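# Hang scaffold bracket on post ring at red-marked hole

## Task

Mount the scaffold bracket on the post's ring at the hole marked red: slide its jaws fully onto the ring and drive its wedge down through that hole until it stops. At the end the bracket must be supported only by the ring, touching neither the table nor anything else on it, with its tube sticking out radially from the post. The post is loose on the table and must still be upright at its original spot. If the bracket only stays in place because the robot is holding it, the goal is not met.

## Robot and tools

Robot: two 7-joint arms, named left_arm and right_arm, each ending in a parallel two-finger gripper. The names are labels only and do not match the sides of any image. Cameras: cam_high (overview), cam_left_wrist and cam_right_wrist, each 896x504 pixels, returned in that order.

Scene frame: origin on the table surface midway between the arms, +x out across the table, +z up, and left_arm sits toward +y. Gripper poses in results use this frame: end_effector_position in metres, orientation as a wxyz quaternion, plus linear (m/s) and angular (rad/s) velocity. The reported hand position can be somewhat off, especially with the arm stretched out. In the gripper's own frame the fingers extend along +z and close along y. The reported point lies between the pads when closed, roughly 2 cm short of the fingertips; closing pushes the tips about 10 mm further along +z.

execute_actions takes "actions", a list holding zero or one item, and an optional boolean "pictures" (images come by default). An empty list just reports the current state without moving anything. A motion item is {"rows": [...], "steps": n} with n from 1 to 15 (default 15); each control step lasts 1/30 s. Every row is one flat list of 16 numbers covering both arms: left_arm waist, shoulder, upper arm roll, elbow, forearm roll, wrist pitch, wrist roll, opening, then the same eight for right_arm. Send all 16 even when only one arm should move (repeat its current values). Joint values are absolute target angles in radians, the same numbers Joint positions reports, not offsets. One row is used per step, and the final row is reused if rows run out before steps do. A wait item is {"steps": n} with n up to 300; it counts steps from the previous result, and your thinking time counts against it. A refused call moves nothing.

Joint ranges (rad), per arm in column order: waist -6.283 to 6.283, shoulder -2.059 to 2.094, upper arm roll -6.283 to 6.283, elbow -0.192 to 3.927, forearm roll -6.283 to 6.283, wrist pitch -1.693 to 3.142, wrist roll -6.283 to 6.283. True ends may differ by up to 0.010. A target beyond a range by more than 0.010 and further out than the current angle is refused; one beyond the true end is clipped, and the result then says "joint sent to its limit" (possibly about an earlier, still-running action). Absence of that message does not prove more travel exists.

Opening is an absolute value from -1 (closed) to +1 (fully open, 0.084 m between pads). grip_measured gives the actual opening on this same scale. To keep hold of something, command a value well under grip_measured; the bigger the gap, the firmer the squeeze (about 24 N per pad at most for objects up to roughly 6 cm). Closing fast can hit harder and even force the fingers open. Echoing grip_measured back still squeezes lightly, less so for wide parts, which may slip.

Motion limits: joint targets move at most 3.14 rad/s with about 0.16 s to accelerate, and all joints of an arm are timed to arrive together. Each step's target stays within 0.623 rad of the measured angle, and targets that would move the gripper over 70 mm from where it is are scaled back. Large moves therefore take several calls. The arms keep pursuing the last row sent while you think or wait, until they have basically stopped or a step was HELD; after that only a new action pushes further.

Result lines: the state line (left_arm: … | right_arm: …); Joint positions and Joint velocities, one block per arm with seven joints then pad gap in metres; grip_measured; "joint command not followed" when the clearance checker altered or blocked targets (the rest of the row still ran); HELD marking steps where your row was partly or fully not sent; MOTOR HOT from 65 °C, and OVER-TEMPERATURE FAULT at 80 °C when that arm is braked until cool. Holding loads heats motors even while idle. A torque fault happens when contact torque reaches a joint's load limit (waist 45, shoulder 45, upper arm roll 27, elbow 27, forearm roll 27, wrist pitch 18, wrist roll 18 N m, held weight included): the arm stops, backs that joint off slightly, pauses 10 s and drops the rest of the call.

zoom_image: {"camera": one of cam_high, cam_left_wrist, cam_right_wrist, "region": [x0, y0, x1, y1]} in pixels of that camera's latest image, origin top-left, at most 504x504; returns a magnified view. show_instructions takes no arguments and displays the scene's reference pages (manual images). finished_scene {"scene": n} closes scene n irreversibly and reports success; ending a reply without any tool call ends everything.

Cautions: random brief tugs on held parts or pushes on loose items can occur. Never let anything leave the table. The post is free-standing, so avoid tipping or sliding it. Keep the arms from colliding or pressing on each other. Avoid drops, slips, slams and forceful pushes, move smoothly, and release the bracket before finishing so it rests on the ring by itself.

Each tool is called after "Request:" by a JSON object that holds its "fn" and its "kwargs".

Reference images:

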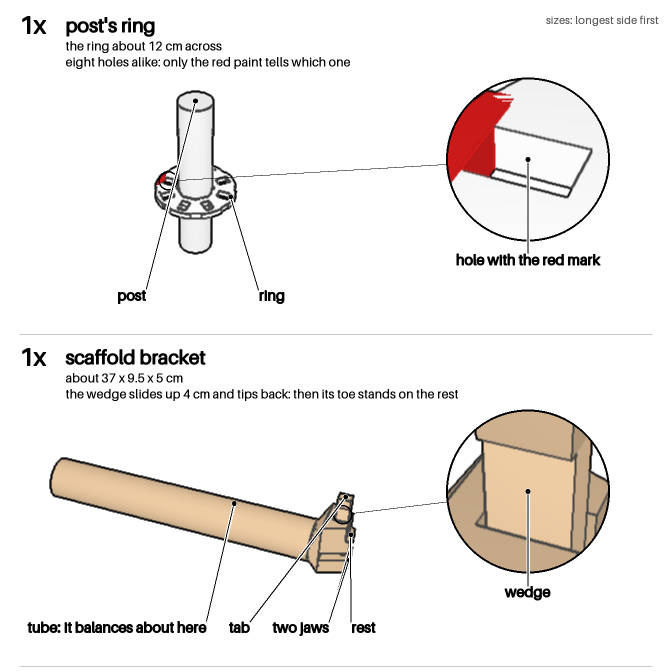

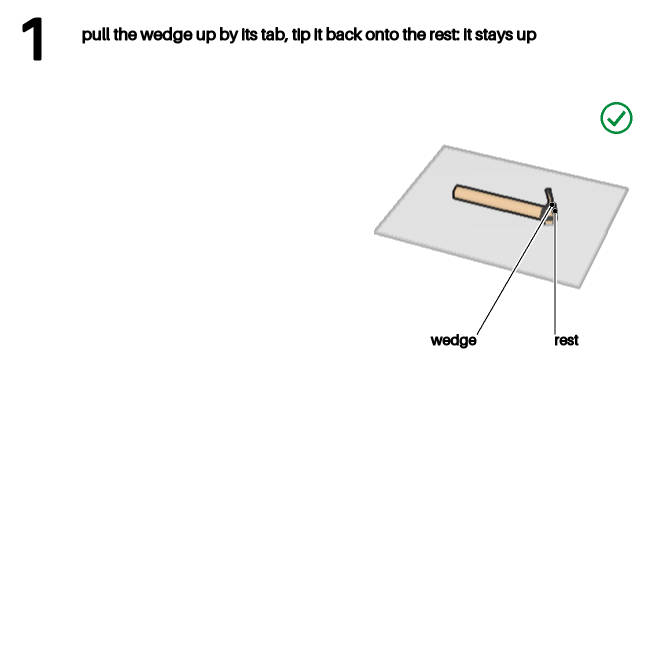

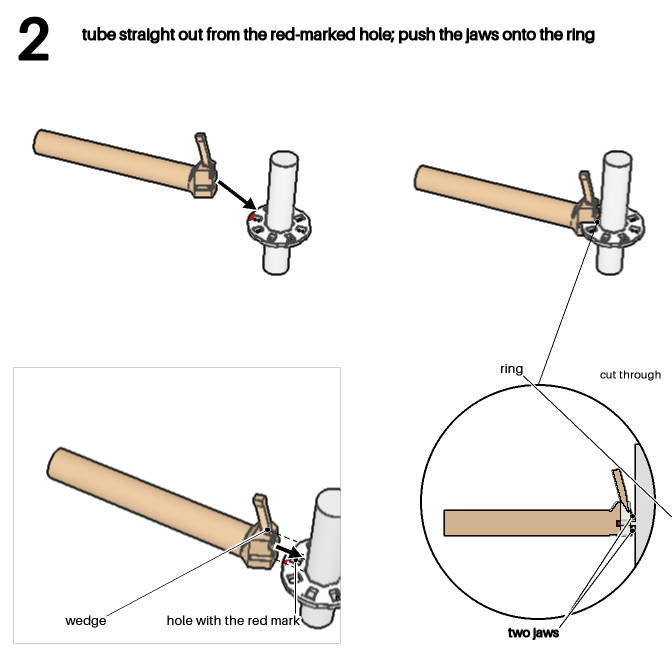

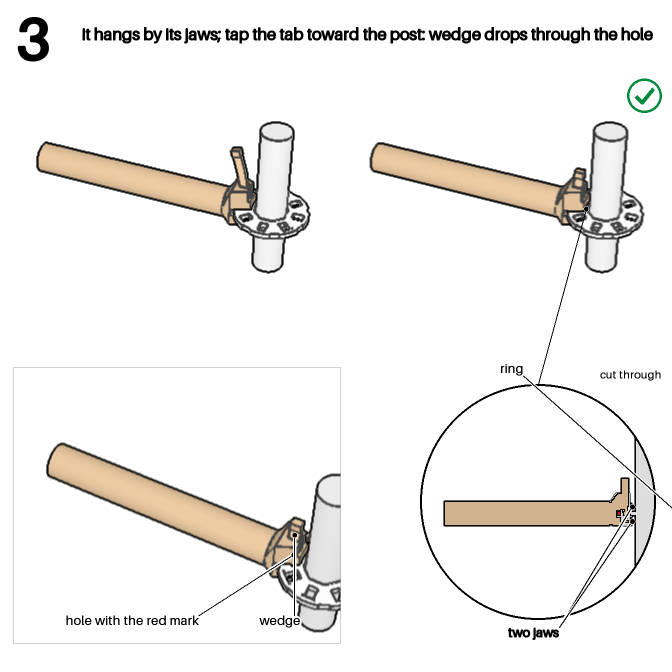

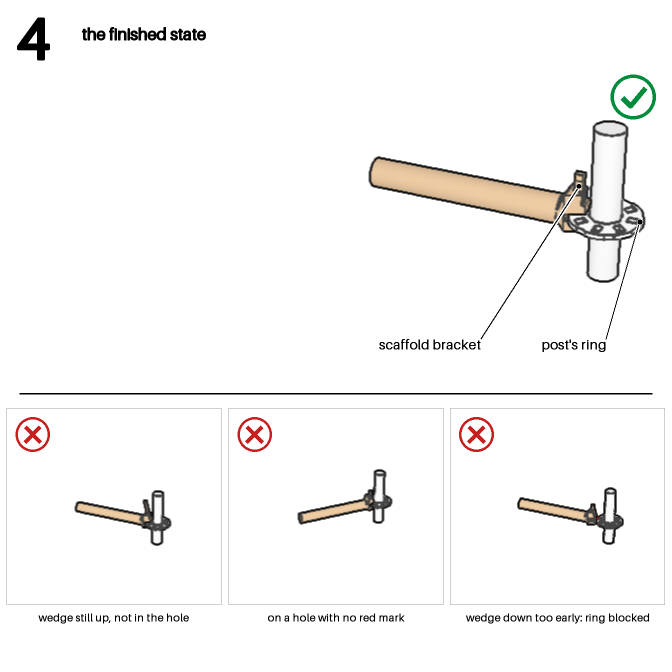

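## Session

Request:
{"fn": "execute_actions", "kwargs": {"actions": []}}

Scene clock: 0.00 s of 7800.00 s.
left_arm: end_effector_position=(+0.8273, +0.3552, +0.3132) grip_measured=+1.00 end_effector_quat_wxyz=(+0.597, -0.086, +0.770, +0.210) end_effector_velocity=(-0.000, -0.000, -0.000) end_effector_angular_velocity=(+0.000, +0.001, -0.000) | right_arm: end_effector_position=(+0.0434, +0.1666, +0.3777) grip_measured=+1.00 end_effector_quat_wxyz=(-0.176, +0.858, +0.467, +0.124) end_effector_velocity=(+0.000, -0.000, +0.000) end_effector_angular_velocity=(+0.000, -0.001, +0.001)
Joint positions: left_arm=[-0.234  0.924  0.013  2.209  1.623  0.597  1.584  0.084] | right_arm=[ 1.305  0.012  0.015  1.402 -0.003  0.956  0.464  0.084]
Joint velocities: left_arm=[-0.  0. -0. -0.  0.  0.  0. -0.] | right_arm=[-0.001 -0.001  0.    -0.    -0.    -0.    -0.002 -0.   ]
Motor temperatures (°C, as the motors report them): left_arm=[36 34 37 36 35 38 33] | right_arm=[35 35 38 37 35 32 34]

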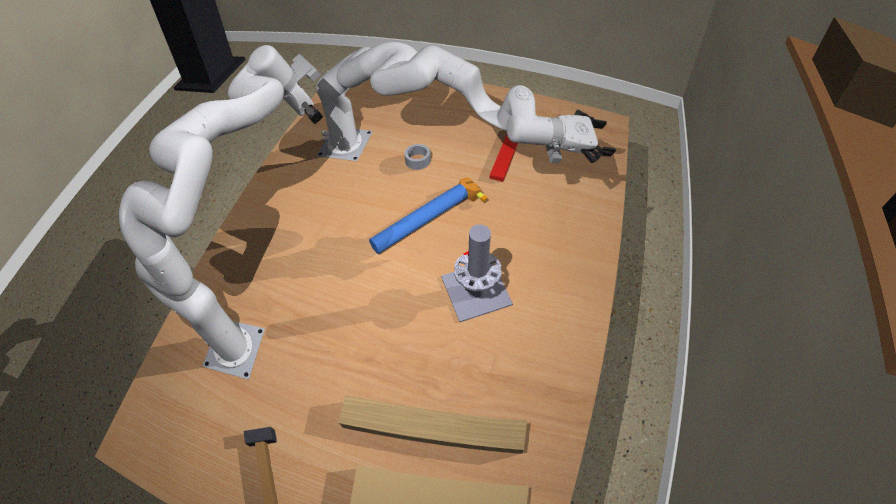

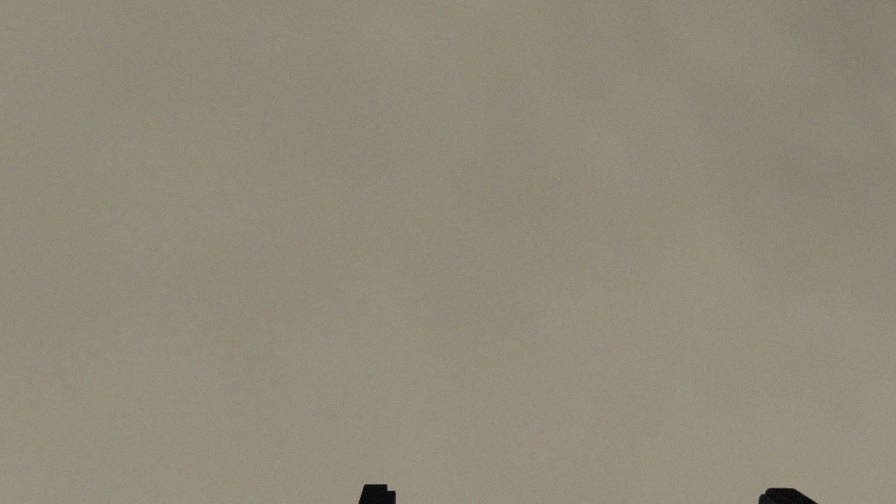

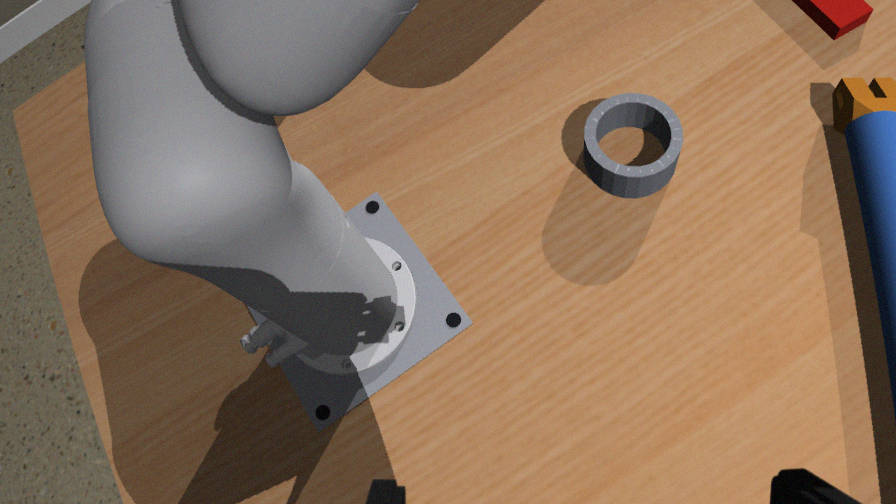

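Request:
{"fn": "zoom_image", "kwargs": {"camera": "cam_high", "region": [340, 130, 560, 330]}}

Region (340, 130, 560, 330) of cam_high's 896x504 image, scaled by 2.291, with more detail than that image has; it fills the top 458 rows of this view, and the rest is white.

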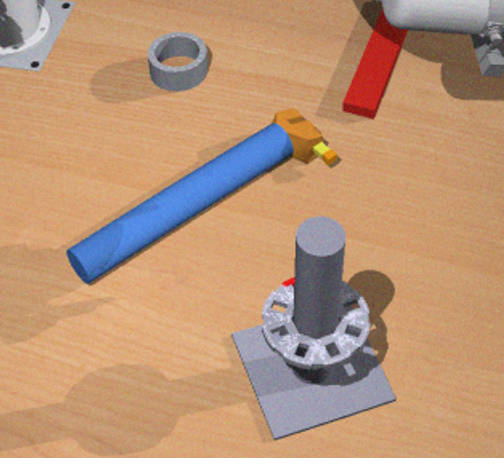

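Request:
{"fn": "execute_actions", "kwargs": {"actions": [{"rows": [[-0.4, 0.0, 0.0, 1.4, 0.0, 1.4, 0.0, 1, 0.4, 0.0, 0.0, 1.4, 0.0, 1.4, 0.0, 1]], "steps": 15}], "pictures": false}}

Request:
{"fn": "execute_actions", "kwargs": {"actions": [{"steps": 45}]}}

Scene clock: 49.63 s of 7800.00 s.
left_arm: end_effector_position=(+0.6731, +0.3937, +0.3778) grip_measured=+1.00 end_effector_quat_wxyz=(+0.497, -0.533, +0.679, +0.091) end_effector_velocity=(-0.427, +0.042, +0.072) end_effector_angular_velocity=(-1.787, -0.456, +1.542) | right_arm: end_effector_position=(+0.2163, +0.0733, +0.3497) grip_measured=+1.00 end_effector_quat_wxyz=(-0.076, +0.903, +0.412, +0.094) end_effector_velocity=(+0.370, -0.272, -0.043) end_effector_angular_velocity=(-0.353, +0.074, -0.476)
Joint positions: left_arm=[-0.334  0.432  0.005  1.752  1.118  1.053  1.079  0.084] | right_arm=[ 0.967  0.007  0.007  1.401 -0.002  1.152  0.26   0.084]
Joint velocities: left_arm=[-0.158 -1.081 -0.009 -0.834 -1.318  0.844 -1.316 -0.   ] | right_arm=[-0.827 -0.009 -0.012 -0.001  0.001  0.357 -0.374  0.   ]
Motor temperatures (°C, as the motors report them): left_arm=[36 36 37 41 35 38 33] | right_arm=[35 36 38 42 35 33 34]
Steps of this call (steps 1 to 90: nothing new was sent; then 46.13 s passed at rest; steps 91 to 105: all 15 steps of this action). Readings (joint positions):
91: left_arm=[-0.234 0.924 0.013 2.209 1.623 0.597 1.584] | right_arm=[1.304 0.012 0.015 1.402 -0.003 0.956 0.464]
92: left_arm=[-0.235 0.921 0.013 2.204 1.618 0.601 1.579] | right_arm=[1.301 0.012 0.016 1.402 -0.003 0.960 0.461]
94: left_arm=[-0.245 0.883 0.014 2.158 1.576 0.645 1.536] | right_arm=[1.267 0.011 0.022 1.402 -0.002 0.987 0.432]
98: left_arm=[-0.289 0.706 0.008 1.989 1.403 0.817 1.364] | right_arm=[1.157 0.010 0.011 1.401 -0.002 1.056 0.360]
105: the state above

Scene clock: 51.13 s of 7800.00 s.
left_arm: end_effector_position=(+0.4207, +0.2592, +0.3267) grip_measured=+1.00 end_effector_quat_wxyz=(-0.000, +0.986, -0.167, -0.000) end_effector_velocity=(+0.000, -0.000, +0.000) end_effector_angular_velocity=(-0.000, -0.001, -0.001) | right_arm: end_effector_position=(+0.3897, -0.1640, +0.3267) grip_measured=+1.00 end_effector_quat_wxyz=(-0.000, +0.963, +0.268, +0.000) end_effector_velocity=(-0.000, +0.000, +0.000) end_effector_angular_velocity=(+0.002, +0.001, -0.002)
Joint positions: left_arm=[-0.4    0.     0.     1.4    0.     1.4    0.     0.084] | right_arm=[ 0.4   -0.     0.     1.4    0.     1.4    0.     0.084]
Joint velocities: left_arm=[-0.    -0.    -0.     0.001  0.    -0.     0.    -0.   ] | right_arm=[ 0.    -0.001 -0.    -0.     0.003  0.     0.001  0.   ]
Motor temperatures (°C, as the motors report them): left_arm=[36 36 37 41 35 38 33] | right_arm=[35 36 38 42 35 33 34]
Steps of this call (steps 1 to 45: the robot went on to your last target). Readings (joint positions):
1: left_arm=[-0.340 0.396 0.005 1.724 1.073 1.081 1.034] | right_arm=[0.939 0.007 0.007 1.401 -0.002 1.164 0.247]
2: left_arm=[-0.345 0.363 0.004 1.697 1.026 1.107 0.987] | right_arm=[0.912 0.006 0.007 1.401 -0.001 1.176 0.235]
4: left_arm=[-0.354 0.300 0.004 1.646 0.927 1.158 0.888] | right_arm=[0.856 0.006 0.006 1.401 -0.001 1.200 0.209]
8: left_arm=[-0.370 0.196 0.003 1.561 0.709 1.241 0.670] | right_arm=[0.743 0.004 0.004 1.401 -0.001 1.250 0.157]
45: the state above
All arms were judged still, so your last target was given up. Only a new action makes them travel on or press farther. Fingers that are still opening or closing keep moving.

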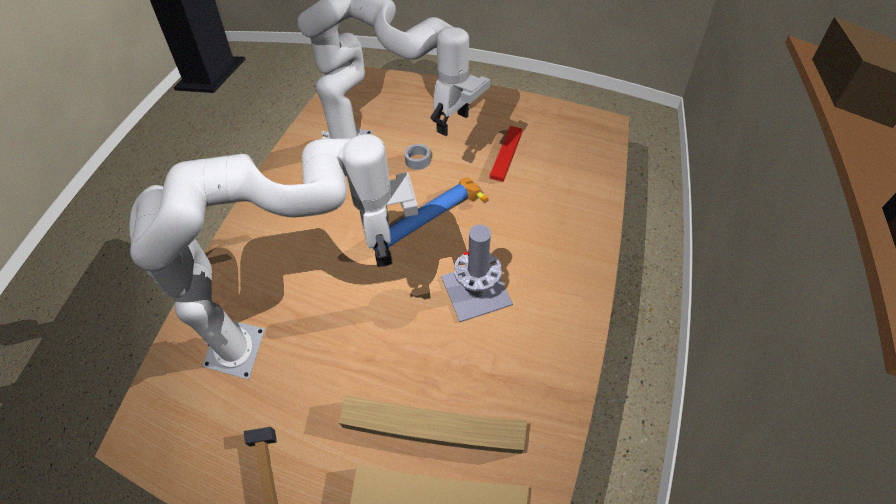

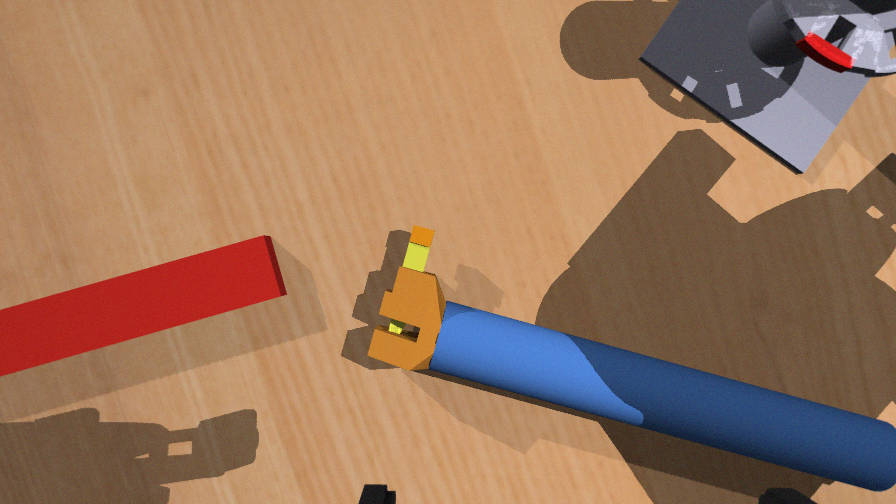

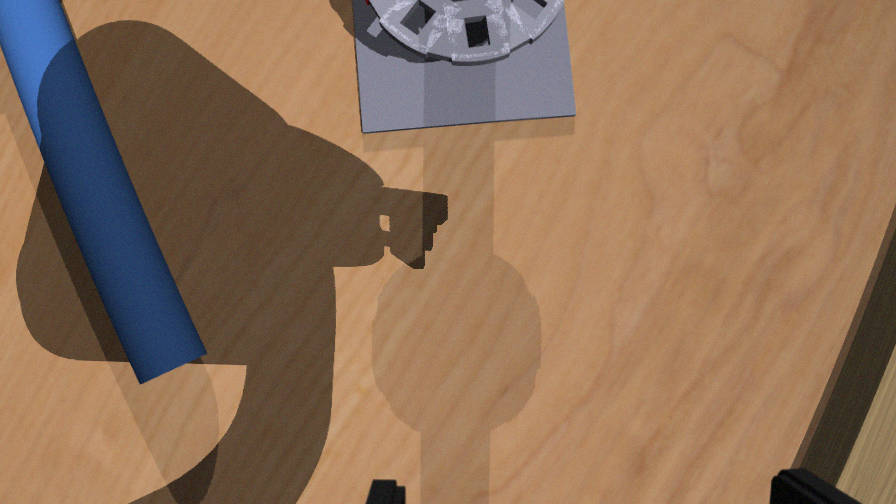

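Request:
{"fn": "execute_actions", "kwargs": {"actions": [{"rows": [[-0.66, 0.0, 0.0, 1.4, 0.0, 1.4, 0.0, 1, 0.4, 0.3815, 0.0, 1.8979, 0.0, 1.5164, 0.0, 1]], "steps": 15}], "pictures": false}}

Request:
{"fn": "execute_actions", "kwargs": {"actions": [{"steps": 20}]}}

Scene clock: 154.00 s of 7800.00 s.
left_arm: end_effector_position=(+0.3666, +0.1508, +0.3268) grip_measured=+1.00 end_effector_quat_wxyz=(+0.000, +0.957, -0.291, +0.000) end_effector_velocity=(+0.011, +0.016, -0.001) end_effector_angular_velocity=(+0.006, -0.001, +0.038) | right_arm: end_effector_position=(+0.4735, -0.1136, +0.3252) grip_measured=+1.00 end_effector_quat_wxyz=(+0.001, +0.963, +0.268, -0.002) end_effector_velocity=(+0.031, +0.016, +0.042) end_effector_angular_velocity=(+0.047, -0.079, -0.001)
Joint positions: left_arm=[-0.654 -0.     0.     1.4    0.     1.4   -0.     0.084] | right_arm=[ 0.4    0.372  0.     1.88  -0.     1.513  0.     0.084]
Joint velocities: left_arm=[-0.029  0.001  0.067 -0.001  0.006  0.    -0.001 -0.   ] | right_arm=[-0.002  0.076 -0.002  0.212  0.001  0.044 -0.003  0.   ]
Motor temperatures (°C, as the motors report them): left_arm=[36 35 37 41 35 38 33] | right_arm=[35 36 38 42 35 33 34]
Steps of this call (steps 1 to 90: nothing new was sent; then 99.37 s passed at rest; steps 91 to 105: all 15 steps of this action). Readings (joint positions):
91: left_arm=[-0.400 0.000 0.000 1.400 0.000 1.400 -0.000] | right_arm=[0.400 0.000 -0.000 1.400 0.000 1.400 0.000]
92: left_arm=[-0.403 0.000 0.001 1.400 0.000 1.400 -0.000] | right_arm=[0.400 0.003 -0.000 1.404 -0.000 1.401 -0.000]
94: left_arm=[-0.440 0.000 0.008 1.400 0.001 1.400 -0.000] | right_arm=[0.400 0.033 -0.000 1.447 -0.000 1.412 -0.000]
98: left_arm=[-0.566 0.000 -0.003 1.400 -0.000 1.400 0.000] | right_arm=[0.400 0.208 -0.000 1.675 0.000 1.463 0.000]
105: the state above

Scene clock: 154.67 s of 7800.00 s.
left_arm: end_effector_position=(+0.3649, +0.1483, +0.3267) grip_measured=+1.00 end_effector_quat_wxyz=(-0.000, +0.956, -0.294, +0.000) end_effector_velocity=(+0.000, +0.000, +0.000) end_effector_angular_velocity=(-0.001, -0.001, +0.000) | right_arm: end_effector_position=(+0.4761, -0.1120, +0.3267) grip_measured=+1.00 end_effector_quat_wxyz=(-0.000, +0.963, +0.268, +0.000) end_effector_velocity=(-0.000, -0.000, +0.000) end_effector_angular_velocity=(-0.000, -0.001, +0.001)
Joint positions: left_arm=[-0.66  -0.     0.     1.4    0.     1.4   -0.     0.084] | right_arm=[ 0.4    0.381 -0.     1.898 -0.     1.516 -0.     0.084]
Joint velocities: left_arm=[-0.001 -0.     0.001  0.001 -0.    -0.     0.     0.   ] | right_arm=[ 0.    -0.    -0.    -0.    -0.    -0.    -0.001  0.   ]
Motor temperatures (°C, as the motors report them): left_arm=[36 35 37 41 35 38 33] | right_arm=[35 36 38 42 35 33 34]
Steps of this call (steps 1 to 20: the robot went on to your last target). Readings (joint positions):
1: left_arm=[-0.655 -0.000 0.002 1.400 0.000 1.400 -0.000] | right_arm=[0.400 0.374 -0.000 1.886 -0.000 1.514 -0.000]
2: left_arm=[-0.655 -0.000 0.003 1.400 0.000 1.400 -0.000] | right_arm=[0.400 0.375 -0.000 1.890 -0.000 1.515 -0.000]
4: left_arm=[-0.657 -0.000 0.002 1.400 0.000 1.400 -0.000] | right_arm=[0.400 0.377 -0.000 1.895 0.000 1.516 -0.000]
8: left_arm=[-0.659 -0.000 0.001 1.400 0.000 1.400 -0.000] | right_arm=[0.400 0.380 -0.000 1.897 0.000 1.516 -0.000]
20: the state above

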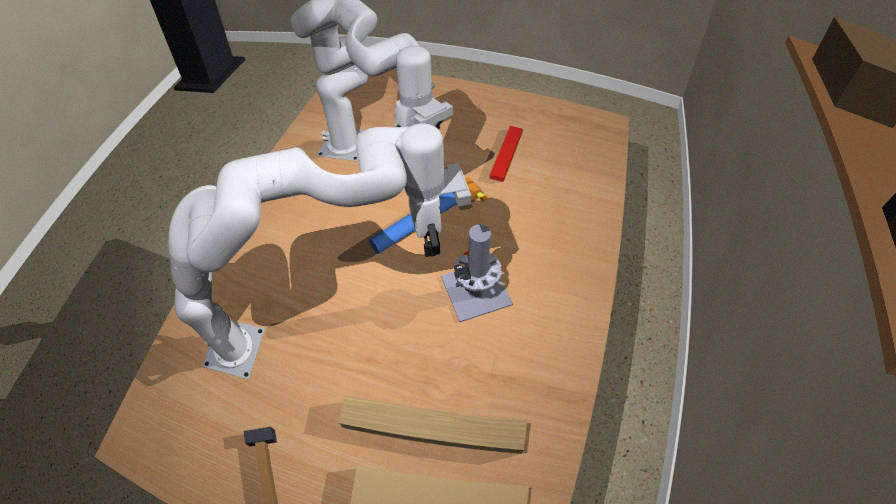

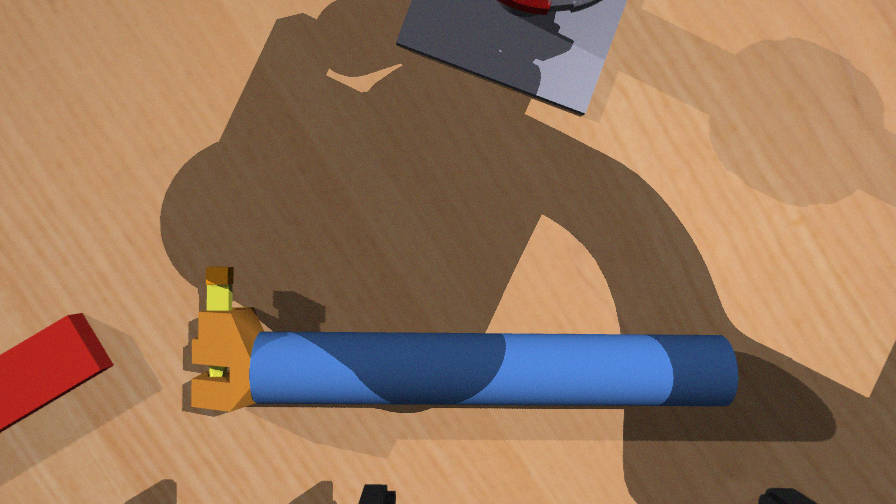

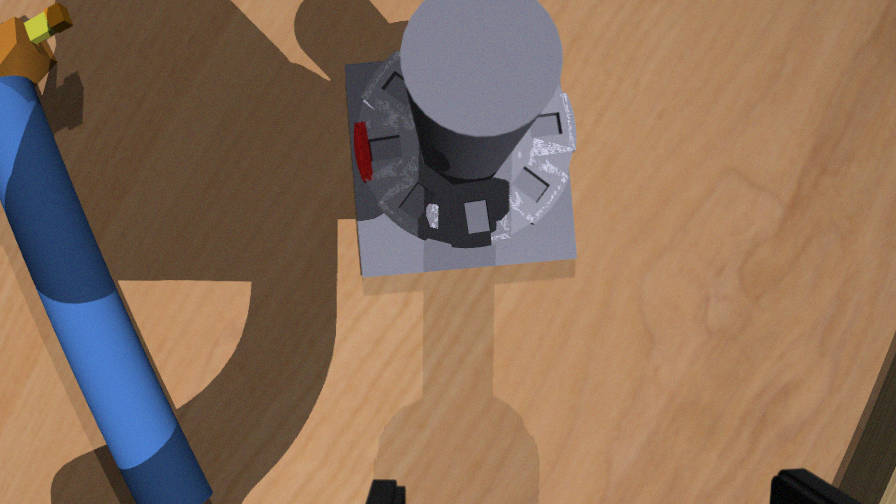

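Request:
{"fn": "execute_actions", "kwargs": {"actions": [{"rows": [[-0.66, 0.0, 0.0, 1.4, 0.0, 1.4, -1.5708, 1, 0.2, -0.2, 0.0, 1.1, 0.0, 1.3, 0.0, 1]], "steps": 15}], "pictures": false}}

Request:
{"fn": "execute_actions", "kwargs": {"actions": [{"steps": 25}]}}

Scene clock: 275.17 s of 7800.00 s.
left_arm: end_effector_position=(+0.3649, +0.1483, +0.3267) grip_measured=+1.00 end_effector_quat_wxyz=(-0.000, +0.980, +0.201, +0.000) end_effector_velocity=(-0.000, +0.000, -0.000) end_effector_angular_velocity=(+0.000, +0.001, +2.949) | right_arm: end_effector_position=(+0.4056, -0.2399, +0.3168) grip_measured=+1.00 end_effector_quat_wxyz=(-0.001, +0.982, +0.190, +0.007) end_effector_velocity=(-0.248, -0.272, -0.157) end_effector_angular_velocity=(-0.046, +0.117, -0.349)
Joint positions: left_arm=[-0.66  -0.     0.     1.4    0.     1.4   -1.001  0.084] | right_arm=[ 0.241 -0.081 -0.001  1.279 -0.     1.345  0.     0.084]
Joint velocities: left_arm=[-0.    -0.     0.    -0.001 -0.    -0.    -2.949  0.   ] | right_arm=[-0.35  -1.018  0.001 -1.521  0.001 -0.378  0.     0.   ]
Motor temperatures (°C, as the motors report them): left_arm=[36 35 37 42 35 38 33] | right_arm=[35 37 38 43 35 33 34]
Steps of this call (steps 1 to 15: the robot went on to your last target; steps 16 to 90: nothing new was sent; then 117.00 s passed at rest; steps 91 to 105: all 15 steps of this action). Readings (joint positions):
91: left_arm=[-0.660 0.000 -0.000 1.400 0.000 1.400 -0.000] | right_arm=[0.400 0.381 0.000 1.898 0.000 1.516 0.000]
92: left_arm=[-0.660 0.000 -0.000 1.400 -0.000 1.400 -0.005] | right_arm=[0.399 0.378 0.000 1.893 0.000 1.515 -0.000]
94: left_arm=[-0.660 0.000 -0.000 1.400 -0.000 1.400 -0.048] | right_arm=[0.387 0.343 0.003 1.848 0.000 1.499 -0.000]
98: left_arm=[-0.660 0.000 -0.000 1.400 -0.000 1.400 -0.320] | right_arm=[0.327 0.170 -0.002 1.657 -0.000 1.438 0.000]
105: the state above

Scene clock: 276.00 s of 7800.00 s.
left_arm: end_effector_position=(+0.3649, +0.1482, +0.3267) grip_measured=+1.00 end_effector_quat_wxyz=(-0.000, +0.884, +0.468, +0.000) end_effector_velocity=(+0.000, +0.001, +0.000) end_effector_angular_velocity=(+0.000, -0.000, +0.003) | right_arm: end_effector_position=(+0.3750, -0.2703, +0.2961) grip_measured=+1.00 end_effector_quat_wxyz=(+0.000, +0.985, +0.170, -0.000) end_effector_velocity=(+0.000, -0.001, +0.001) end_effector_angular_velocity=(+0.001, -0.002, -0.003)
Joint positions: left_arm=[-0.66   0.    -0.     1.4    0.     1.4   -1.571  0.084] | right_arm=[ 0.2   -0.2    0.     1.1    0.     1.3   -0.     0.084]
Joint velocities: left_arm=[ 0.    -0.     0.001  0.     0.     0.    -0.002  0.   ] | right_arm=[-0.002 -0.002 -0.    -0.     0.     0.     0.001  0.   ]
Motor temperatures (°C, as the motors report them): left_arm=[36 35 37 42 35 38 33] | right_arm=[35 37 38 43 35 33 34]
Steps of this call (steps 1 to 25: the robot went on to your last target). Readings (joint positions):
1: left_arm=[-0.660 -0.000 0.000 1.400 0.000 1.400 -1.100] | right_arm=[0.229 -0.114 -0.001 1.230 -0.000 1.333 0.000]
2: left_arm=[-0.660 -0.000 0.000 1.400 0.000 1.400 -1.196] | right_arm=[0.220 -0.142 -0.001 1.188 -0.000 1.323 0.000]
4: left_arm=[-0.660 -0.000 0.000 1.400 -0.000 1.400 -1.365] | right_arm=[0.208 -0.175 -0.002 1.138 -0.000 1.311 0.000]
8: left_arm=[-0.660 -0.000 -0.000 1.400 -0.000 1.400 -1.526] | right_arm=[0.203 -0.193 0.001 1.109 0.000 1.302 -0.000]
25: the state above

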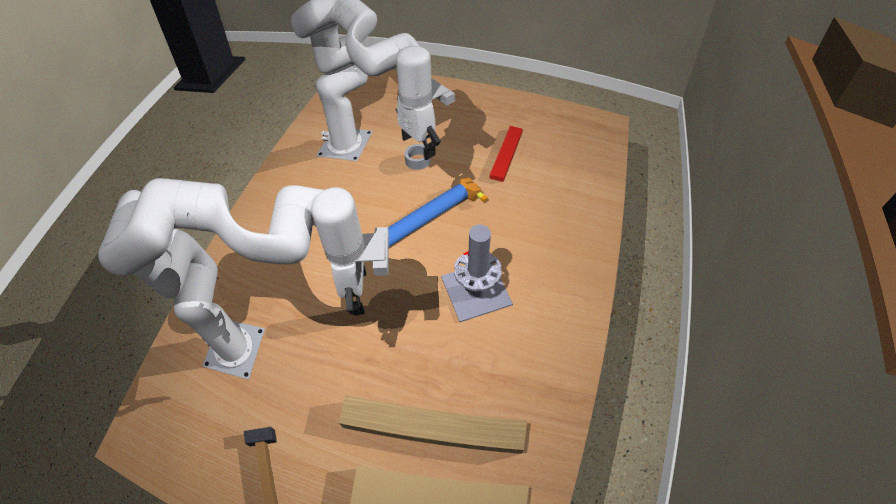

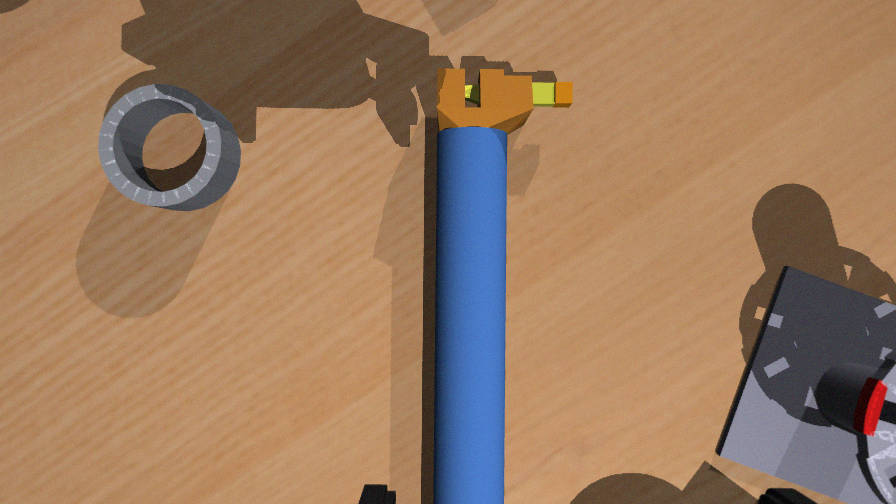

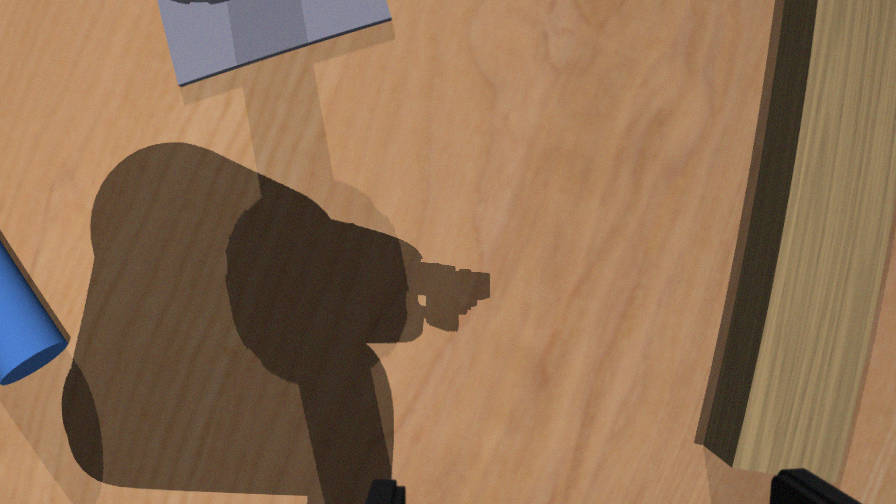

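Request:
{"fn": "execute_actions", "kwargs": {"actions": [{"rows": [[-0.5566, 0.1855, 0.0, 0.9492, 0.0, 0.7637, -1.458, 1, 0.2, -0.2, 0.0, 1.1, 0.0, 1.3, 0.0, 1]], "steps": 15}], "pictures": false}}

Request:
{"fn": "execute_actions", "kwargs": {"actions": [{"steps": 20}]}}

Scene clock: 308.93 s of 7800.00 s.
left_arm: end_effector_position=(+0.3924, +0.1745, +0.1567) grip_measured=+1.00 end_effector_quat_wxyz=(-0.001, +0.885, +0.465, -0.001) end_effector_velocity=(-0.013, +0.115, -0.408) end_effector_angular_velocity=(-0.004, -0.005, -0.018) | right_arm: end_effector_position=(+0.3749, -0.2704, +0.2962) grip_measured=+1.00 end_effector_quat_wxyz=(-0.000, +0.985, +0.170, -0.000) end_effector_velocity=(-0.000, +0.000, +0.000) end_effector_angular_velocity=(+0.000, -0.001, +0.000)
Joint positions: left_arm=[-0.584  0.137  0.     1.069  0.     0.935 -1.488  0.084] | right_arm=[ 0.2   -0.2    0.     1.1   -0.     1.3   -0.     0.084]
Joint velocities: left_arm=[ 0.192  0.342 -0.001 -0.833 -0.    -1.181  0.21   0.   ] | right_arm=[ 0.001 -0.001  0.    -0.     0.    -0.     0.001  0.   ]
Motor temperatures (°C, as the motors report them): left_arm=[36 35 37 42 35 38 33] | right_arm=[35 36 38 43 35 33 34]
Steps of this call (steps 1 to 15: the robot went on to your last target; steps 16 to 90: nothing new was sent; then 29.43 s passed at rest; steps 91 to 105: all 15 steps of this action). Readings (joint positions):
91: left_arm=[-0.660 0.000 -0.000 1.400 -0.000 1.400 -1.571] | right_arm=[0.200 -0.200 0.000 1.100 -0.000 1.300 0.000]
92: left_arm=[-0.659 0.001 -0.000 1.398 -0.000 1.395 -1.570] | right_arm=[0.200 -0.200 -0.000 1.100 0.000 1.300 0.000]
94: left_arm=[-0.653 0.009 -0.001 1.373 -0.000 1.352 -1.562] | right_arm=[0.200 -0.200 -0.000 1.100 -0.000 1.300 0.000]
98: left_arm=[-0.628 0.057 0.000 1.261 0.000 1.205 -1.536] | right_arm=[0.200 -0.200 0.000 1.100 -0.000 1.300 -0.000]
105: the state above

Scene clock: 309.60 s of 7800.00 s.
left_arm: end_effector_position=(+0.3865, +0.1926, +0.1004) grip_measured=+1.00 end_effector_quat_wxyz=(+0.000, +0.886, +0.464, +0.000) end_effector_velocity=(-0.000, +0.001, -0.002) end_effector_angular_velocity=(+0.002, +0.002, -0.001) | right_arm: end_effector_position=(+0.3749, -0.2704, +0.2962) grip_measured=+1.00 end_effector_quat_wxyz=(-0.000, +0.985, +0.170, -0.000) end_effector_velocity=(-0.000, -0.000, +0.000) end_effector_angular_velocity=(-0.001, -0.001, +0.003)
Joint positions: left_arm=[-0.557  0.185 -0.     0.95   0.     0.764 -1.458  0.084] | right_arm=[ 0.2   -0.2    0.     1.1   -0.     1.3    0.     0.084]
Joint velocities: left_arm=[ 0.001  0.002  0.    -0.002  0.001 -0.001  0.001  0.   ] | right_arm=[ 0.001 -0.001  0.    -0.    -0.002 -0.    -0.002 -0.   ]
Motor temperatures (°C, as the motors report them): left_arm=[36 35 37 42 35 38 33] | right_arm=[35 36 38 43 35 33 34]
Steps of this call (steps 1 to 20: the robot went on to your last target). Readings (joint positions):
1: left_arm=[-0.578 0.148 0.000 1.041 0.000 0.895 -1.481] | right_arm=[0.200 -0.200 0.000 1.100 -0.000 1.300 -0.000]
2: left_arm=[-0.572 0.159 0.000 1.014 0.000 0.858 -1.475] | right_arm=[0.200 -0.200 0.000 1.100 0.000 1.300 -0.000]
4: left_arm=[-0.563 0.176 0.001 0.974 -0.000 0.808 -1.466] | right_arm=[0.200 -0.200 0.000 1.100 0.000 1.300 -0.000]
8: left_arm=[-0.558 0.183 -0.000 0.956 0.000 0.773 -1.460] | right_arm=[0.200 -0.200 -0.000 1.100 0.000 1.300 0.000]
20: the state above

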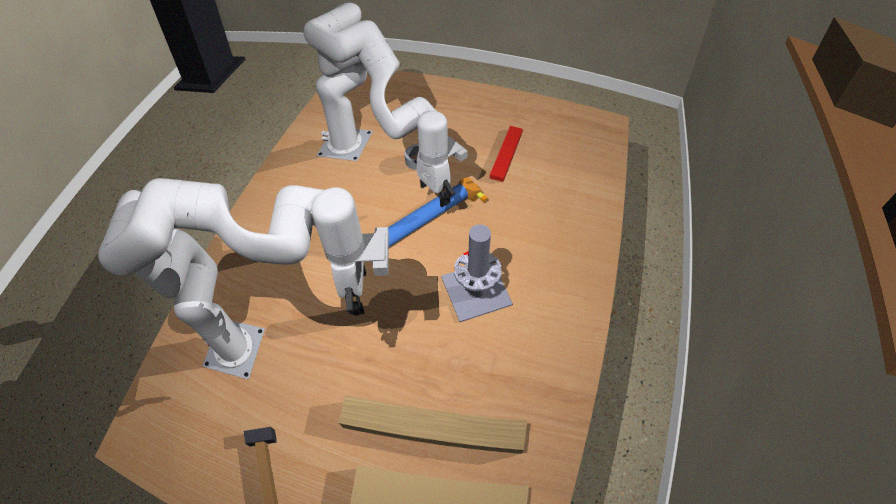

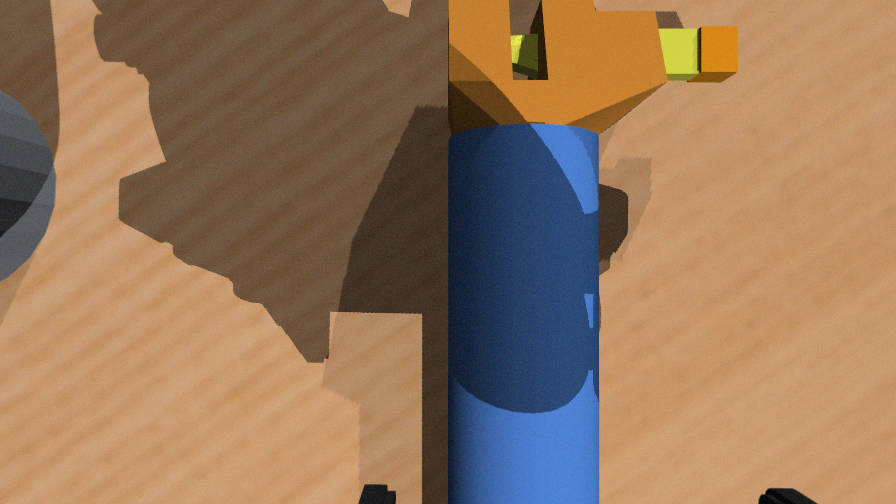

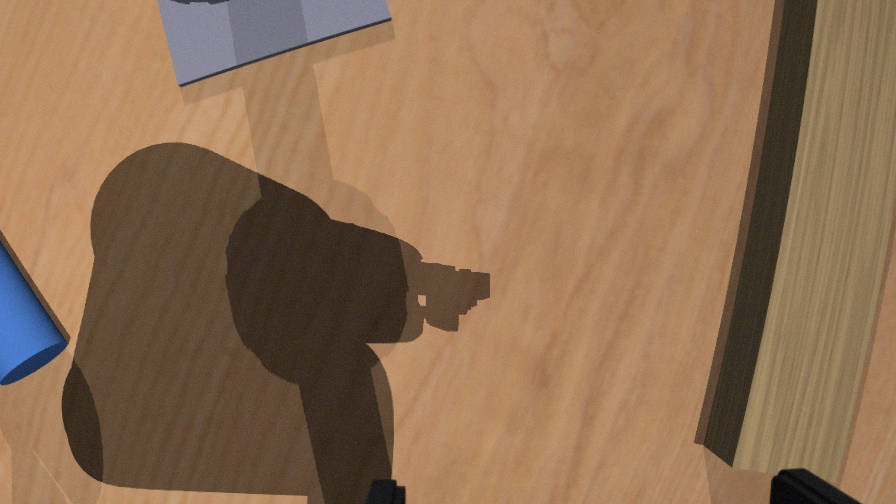

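Request:
{"fn": "execute_actions", "kwargs": {"actions": [{"rows": [[-0.5566, 0.22, 0.0, 0.94, 0.0, 0.72, -1.458, 1, 0.2, -0.2, 0.0, 1.1, 0.0, 1.3, 0.0, 1], [-0.5566, 0.25, 0.0, 0.932, 0.0, 0.682, -1.458, 1, 0.2, -0.2, 0.0, 1.1, 0.0, 1.3, 0.0, 1], [-0.5566, 0.28, 0.0, 0.925, 0.0, 0.645, -1.458, 1, 0.2, -0.2, 0.0, 1.1, 0.0, 1.3, 0.0, 1], [-0.5566, 0.31, 0.0, 0.919, 0.0, 0.609, -1.458, 1, 0.2, -0.2, 0.0, 1.1, 0.0, 1.3, 0.0, 1], [-0.5566, 0.3374, 0.0, 0.9151, 0.0, 0.5777, -1.458, 1, 0.2, -0.2, 0.0, 1.1, 0.0, 1.3, 0.0, 1]], "steps": 15}], "pictures": false}}

Request:
{"fn": "execute_actions", "kwargs": {"actions": [{"steps": 15}]}}

Scene clock: 327.20 s of 7800.00 s.
left_arm: end_effector_position=(+0.3873, +0.1923, +0.0319) grip_measured=+1.00 end_effector_quat_wxyz=(+0.001, +0.886, +0.464, +0.001) end_effector_velocity=(+0.002, -0.002, -0.006) end_effector_angular_velocity=(-0.006, -0.012, +0.000) | right_arm: end_effector_position=(+0.3749, -0.2704, +0.2962) grip_measured=+1.00 end_effector_quat_wxyz=(-0.000, +0.985, +0.170, -0.000) end_effector_velocity=(-0.000, +0.000, -0.000) end_effector_angular_velocity=(-0.001, +0.000, +0.005)
Joint positions: left_arm=[-0.557  0.334 -0.     0.917  0.     0.58  -1.458  0.084] | right_arm=[ 0.2   -0.2    0.     1.1   -0.     1.3    0.     0.084]
Joint velocities: left_arm=[-0.001  0.015  0.    -0.003  0.    -0.031 -0.001 -0.   ] | right_arm=[ 0.001 -0.     0.    -0.    -0.001  0.    -0.004 -0.   ]
Motor temperatures (°C, as the motors report them): left_arm=[36 35 37 41 35 38 33] | right_arm=[35 36 38 43 35 33 34]
Steps of this call (steps 1 to 15: the robot went on to your last target; steps 16 to 90: nothing new was sent; then 14.10 s passed at rest; steps 91 to 105: all 15 steps of this action). Readings (joint positions):
91: left_arm=[-0.557 0.186 -0.000 0.949 -0.000 0.763 -1.458] | right_arm=[0.200 -0.200 -0.000 1.100 -0.000 1.300 -0.000]
92: left_arm=[-0.557 0.188 -0.000 0.949 0.000 0.759 -1.458] | right_arm=[0.200 -0.200 0.000 1.100 -0.000 1.300 0.000]
94: left_arm=[-0.557 0.213 -0.000 0.945 0.000 0.722 -1.458] | right_arm=[0.200 -0.200 -0.000 1.100 -0.000 1.300 0.000]
98: left_arm=[-0.557 0.308 0.000 0.918 -0.000 0.619 -1.458] | right_arm=[0.200 -0.200 -0.000 1.100 0.000 1.300 0.000]
105: the state above

Scene clock: 327.70 s of 7800.00 s.
left_arm: end_effector_position=(+0.3864, +0.1928, +0.0301) grip_measured=+1.00 end_effector_quat_wxyz=(+0.000, +0.886, +0.464, +0.000) end_effector_velocity=(+0.000, +0.000, -0.000) end_effector_angular_velocity=(-0.000, -0.000, +0.000) | right_arm: end_effector_position=(+0.3749, -0.2704, +0.2962) grip_measured=+1.00 end_effector_quat_wxyz=(-0.000, +0.985, +0.170, -0.000) end_effector_velocity=(-0.000, -0.000, -0.000) end_effector_angular_velocity=(+0.000, +0.001, -0.002)
Joint positions: left_arm=[-0.557  0.337 -0.     0.915  0.     0.578 -1.458  0.084] | right_arm=[ 0.2   -0.2   -0.     1.1    0.     1.3    0.     0.084]
Joint velocities: left_arm=[ 0.001  0.001 -0.     0.001  0.    -0.     0.     0.   ] | right_arm=[-0.001  0.     0.    -0.001  0.001  0.     0.001  0.   ]
Motor temperatures (°C, as the motors report them): left_arm=[36 35 37 41 35 38 33] | right_arm=[35 36 38 43 35 33 34]
Steps of this call (steps 1 to 15: the robot went on to your last target). Readings (joint positions):
1: left_arm=[-0.557 0.335 -0.000 0.917 0.000 0.579 -1.458] | right_arm=[0.200 -0.200 0.000 1.100 -0.000 1.300 0.000]
2: left_arm=[-0.557 0.335 -0.000 0.916 0.000 0.579 -1.458] | right_arm=[0.200 -0.200 -0.000 1.100 0.000 1.300 0.000]
4: left_arm=[-0.557 0.336 -0.000 0.916 0.000 0.578 -1.458] | right_arm=[0.200 -0.200 0.000 1.100 0.000 1.300 0.000]
8: left_arm=[-0.557 0.337 -0.000 0.915 0.000 0.578 -1.458] | right_arm=[0.200 -0.200 -0.000 1.100 0.000 1.300 0.000]
15: the state above
All arms were judged still, so your last target was given up. Only a new action makes them travel on or press farther. Fingers that are still opening or closing keep moving.

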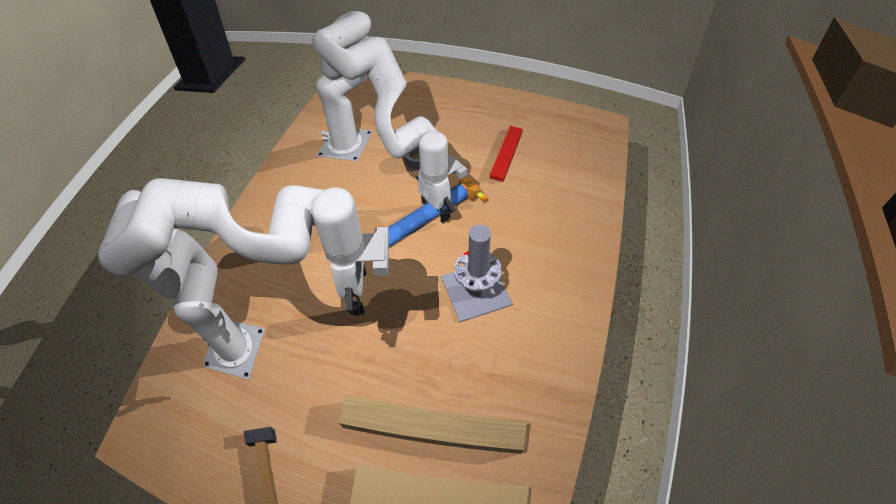

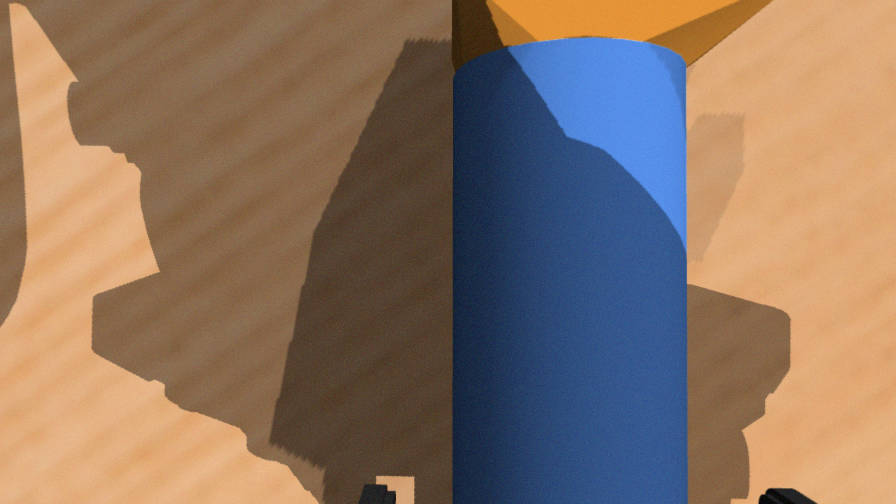

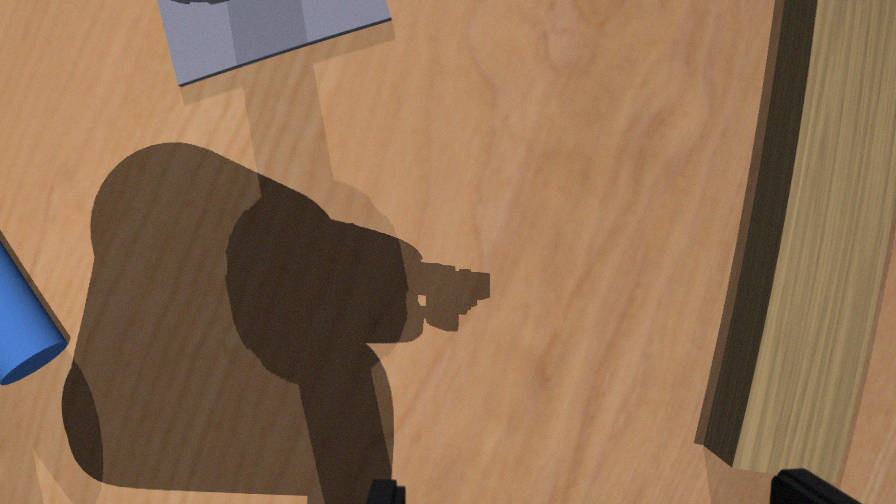

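Request:
{"fn": "execute_actions", "kwargs": {"actions": [{"rows": [[-0.5566, 0.3374, 0.0, 0.9151, 0.0, 0.5777, -1.458, 0.8, 0.2, -0.2, 0.0, 1.1, 0.0, 1.3, 0.0, 1], [-0.5566, 0.3374, 0.0, 0.9151, 0.0, 0.5777, -1.458, 0.6, 0.2, -0.2, 0.0, 1.1, 0.0, 1.3, 0.0, 1], [-0.5566, 0.3374, 0.0, 0.9151, 0.0, 0.5777, -1.458, 0.45, 0.2, -0.2, 0.0, 1.1, 0.0, 1.3, 0.0, 1], [-0.5566, 0.3374, 0.0, 0.9151, 0.0, 0.5777, -1.458, 0.35, 0.2, -0.2, 0.0, 1.1, 0.0, 1.3, 0.0, 1], [-0.5566, 0.3374, 0.0, 0.9151, 0.0, 0.5777, -1.458, 0.25, 0.2, -0.2, 0.0, 1.1, 0.0, 1.3, 0.0, 1], [-0.5566, 0.3374, 0.0, 0.9151, 0.0, 0.5777, -1.458, 0.2, 0.2, -0.2, 0.0, 1.1, 0.0, 1.3, 0.0, 1], [-0.5566, 0.3374, 0.0, 0.9151, 0.0, 0.5777, -1.458, 0.15, 0.2, -0.2, 0.0, 1.1, 0.0, 1.3, 0.0, 1], [-0.5566, 0.3374, 0.0, 0.9151, 0.0, 0.5777, -1.458, 0.1, 0.2, -0.2, 0.0, 1.1, 0.0, 1.3, 0.0, 1], [-0.5566, 0.3374, 0.0, 0.9151, 0.0, 0.5777, -1.458, 0.05, 0.2, -0.2, 0.0, 1.1, 0.0, 1.3, 0.0, 1], [-0.5566, 0.3374, 0.0, 0.9151, 0.0, 0.5777, -1.458, 0.0, 0.2, -0.2, 0.0, 1.1, 0.0, 1.3, 0.0, 1], [-0.5566, 0.3374, 0.0, 0.9151, 0.0, 0.5777, -1.458, -0.2, 0.2, -0.2, 0.0, 1.1, 0.0, 1.3, 0.0, 1], [-0.5566, 0.3374, 0.0, 0.9151, 0.0, 0.5777, -1.458, -0.5, 0.2, -0.2, 0.0, 1.1, 0.0, 1.3, 0.0, 1], [-0.5566, 0.3374, 0.0, 0.9151, 0.0, 0.5777, -1.458, -1, 0.2, -0.2, 0.0, 1.1, 0.0, 1.3, 0.0, 1]], "steps": 15}], "pictures": false}}

Request:
{"fn": "execute_actions", "kwargs": {"actions": [{"steps": 15}], "pictures": false}}

Scene clock: 352.47 s of 7800.00 s.
left_arm: end_effector_position=(+0.3858, +0.1934, +0.0294) grip_measured=+0.13 end_effector_quat_wxyz=(-0.001, +0.886, +0.464, -0.001) end_effector_velocity=(+0.007, -0.005, +0.000) end_effector_angular_velocity=(-0.009, -0.018, -0.008) | right_arm: end_effector_position=(+0.3749, -0.2704, +0.2962) grip_measured=+1.00 end_effector_quat_wxyz=(-0.000, +0.985, +0.170, -0.000) end_effector_velocity=(-0.000, -0.000, +0.000) end_effector_angular_velocity=(+0.000, -0.000, -0.000)
Joint positions: left_arm=[-0.556  0.338  0.     0.914  0.     0.578 -1.458  0.05 ] | right_arm=[ 0.2   -0.2    0.     1.1   -0.     1.3   -0.     0.084]
Joint velocities: left_arm=[-0.001  0.011 -0.002  0.013  0.002 -0.018  0.003 -0.   ] | right_arm=[ 0. -0. -0.  0. -0.  0.  0.  0.]
Motor temperatures (°C, as the motors report them): left_arm=[36 35 37 41 35 38 33] | right_arm=[35 36 38 43 35 33 34]
Steps of this call (steps 1 to 90: nothing new was sent; then 21.27 s passed at rest; steps 91 to 105: all 15 steps of this action). Readings (joint positions):
91: left_arm=[-0.557 0.337 0.000 0.915 -0.000 0.578 -1.458] | right_arm=[0.200 -0.200 0.000 1.100 -0.000 1.300 -0.000]
92: left_arm=[-0.557 0.337 0.000 0.915 0.000 0.578 -1.458] | right_arm=[0.200 -0.200 0.000 1.100 -0.000 1.300 0.000]
94: left_arm=[-0.557 0.337 -0.000 0.915 0.000 0.578 -1.458] | right_arm=[0.200 -0.200 0.000 1.100 0.000 1.300 -0.000]
98: left_arm=[-0.556 0.337 0.000 0.913 -0.000 0.580 -1.458] | right_arm=[0.200 -0.200 -0.000 1.100 -0.000 1.300 0.000]
105: the state above

Scene clock: 352.97 s of 7800.00 s.
left_arm: end_effector_position=(+0.3862, +0.1930, +0.0296) grip_measured=+0.13 end_effector_quat_wxyz=(-0.000, +0.886, +0.464, -0.000) end_effector_velocity=(+0.000, -0.000, +0.000) end_effector_angular_velocity=(-0.000, -0.000, -0.000) | right_arm: end_effector_position=(+0.3749, -0.2704, +0.2962) grip_measured=+1.00 end_effector_quat_wxyz=(-0.000, +0.985, +0.170, -0.000) end_effector_velocity=(+0.000, -0.000, +0.000) end_effector_angular_velocity=(-0.000, -0.000, +0.000)
Joint positions: left_arm=[-0.557  0.338  0.     0.915  0.     0.577 -1.458  0.05 ] | right_arm=[ 0.2   -0.2   -0.     1.1    0.     1.3    0.     0.084]
Joint velocities: left_arm=[-0.    -0.001  0.     0.     0.     0.    -0.    -0.   ] | right_arm=[ 0.    -0.    -0.    -0.    -0.001 -0.    -0.     0.   ]
Motor temperatures (°C, as the motors report them): left_arm=[36 35 37 41 35 38 33] | right_arm=[35 36 38 43 35 33 34]
Steps of this call (steps 1 to 15: the robot went on to your last target). Readings (joint positions):
1: left_arm=[-0.556 0.338 0.000 0.914 0.000 0.578 -1.458] | right_arm=[0.200 -0.200 0.000 1.100 0.000 1.300 0.000]
2: left_arm=[-0.557 0.338 0.000 0.915 0.000 0.578 -1.458] | right_arm=[0.200 -0.200 -0.000 1.100 0.000 1.300 -0.000]
4: left_arm=[-0.557 0.338 0.000 0.915 0.000 0.578 -1.458] | right_arm=[0.200 -0.200 -0.000 1.100 0.000 1.300 0.000]
8: left_arm=[-0.557 0.338 0.000 0.915 0.000 0.577 -1.458] | right_arm=[0.200 -0.200 -0.000 1.100 0.000 1.300 -0.000]
15: the state above
All arms were judged still, so your last target was given up. Only a new action makes them travel on or press farther. Fingers that are still opening or closing keep moving.


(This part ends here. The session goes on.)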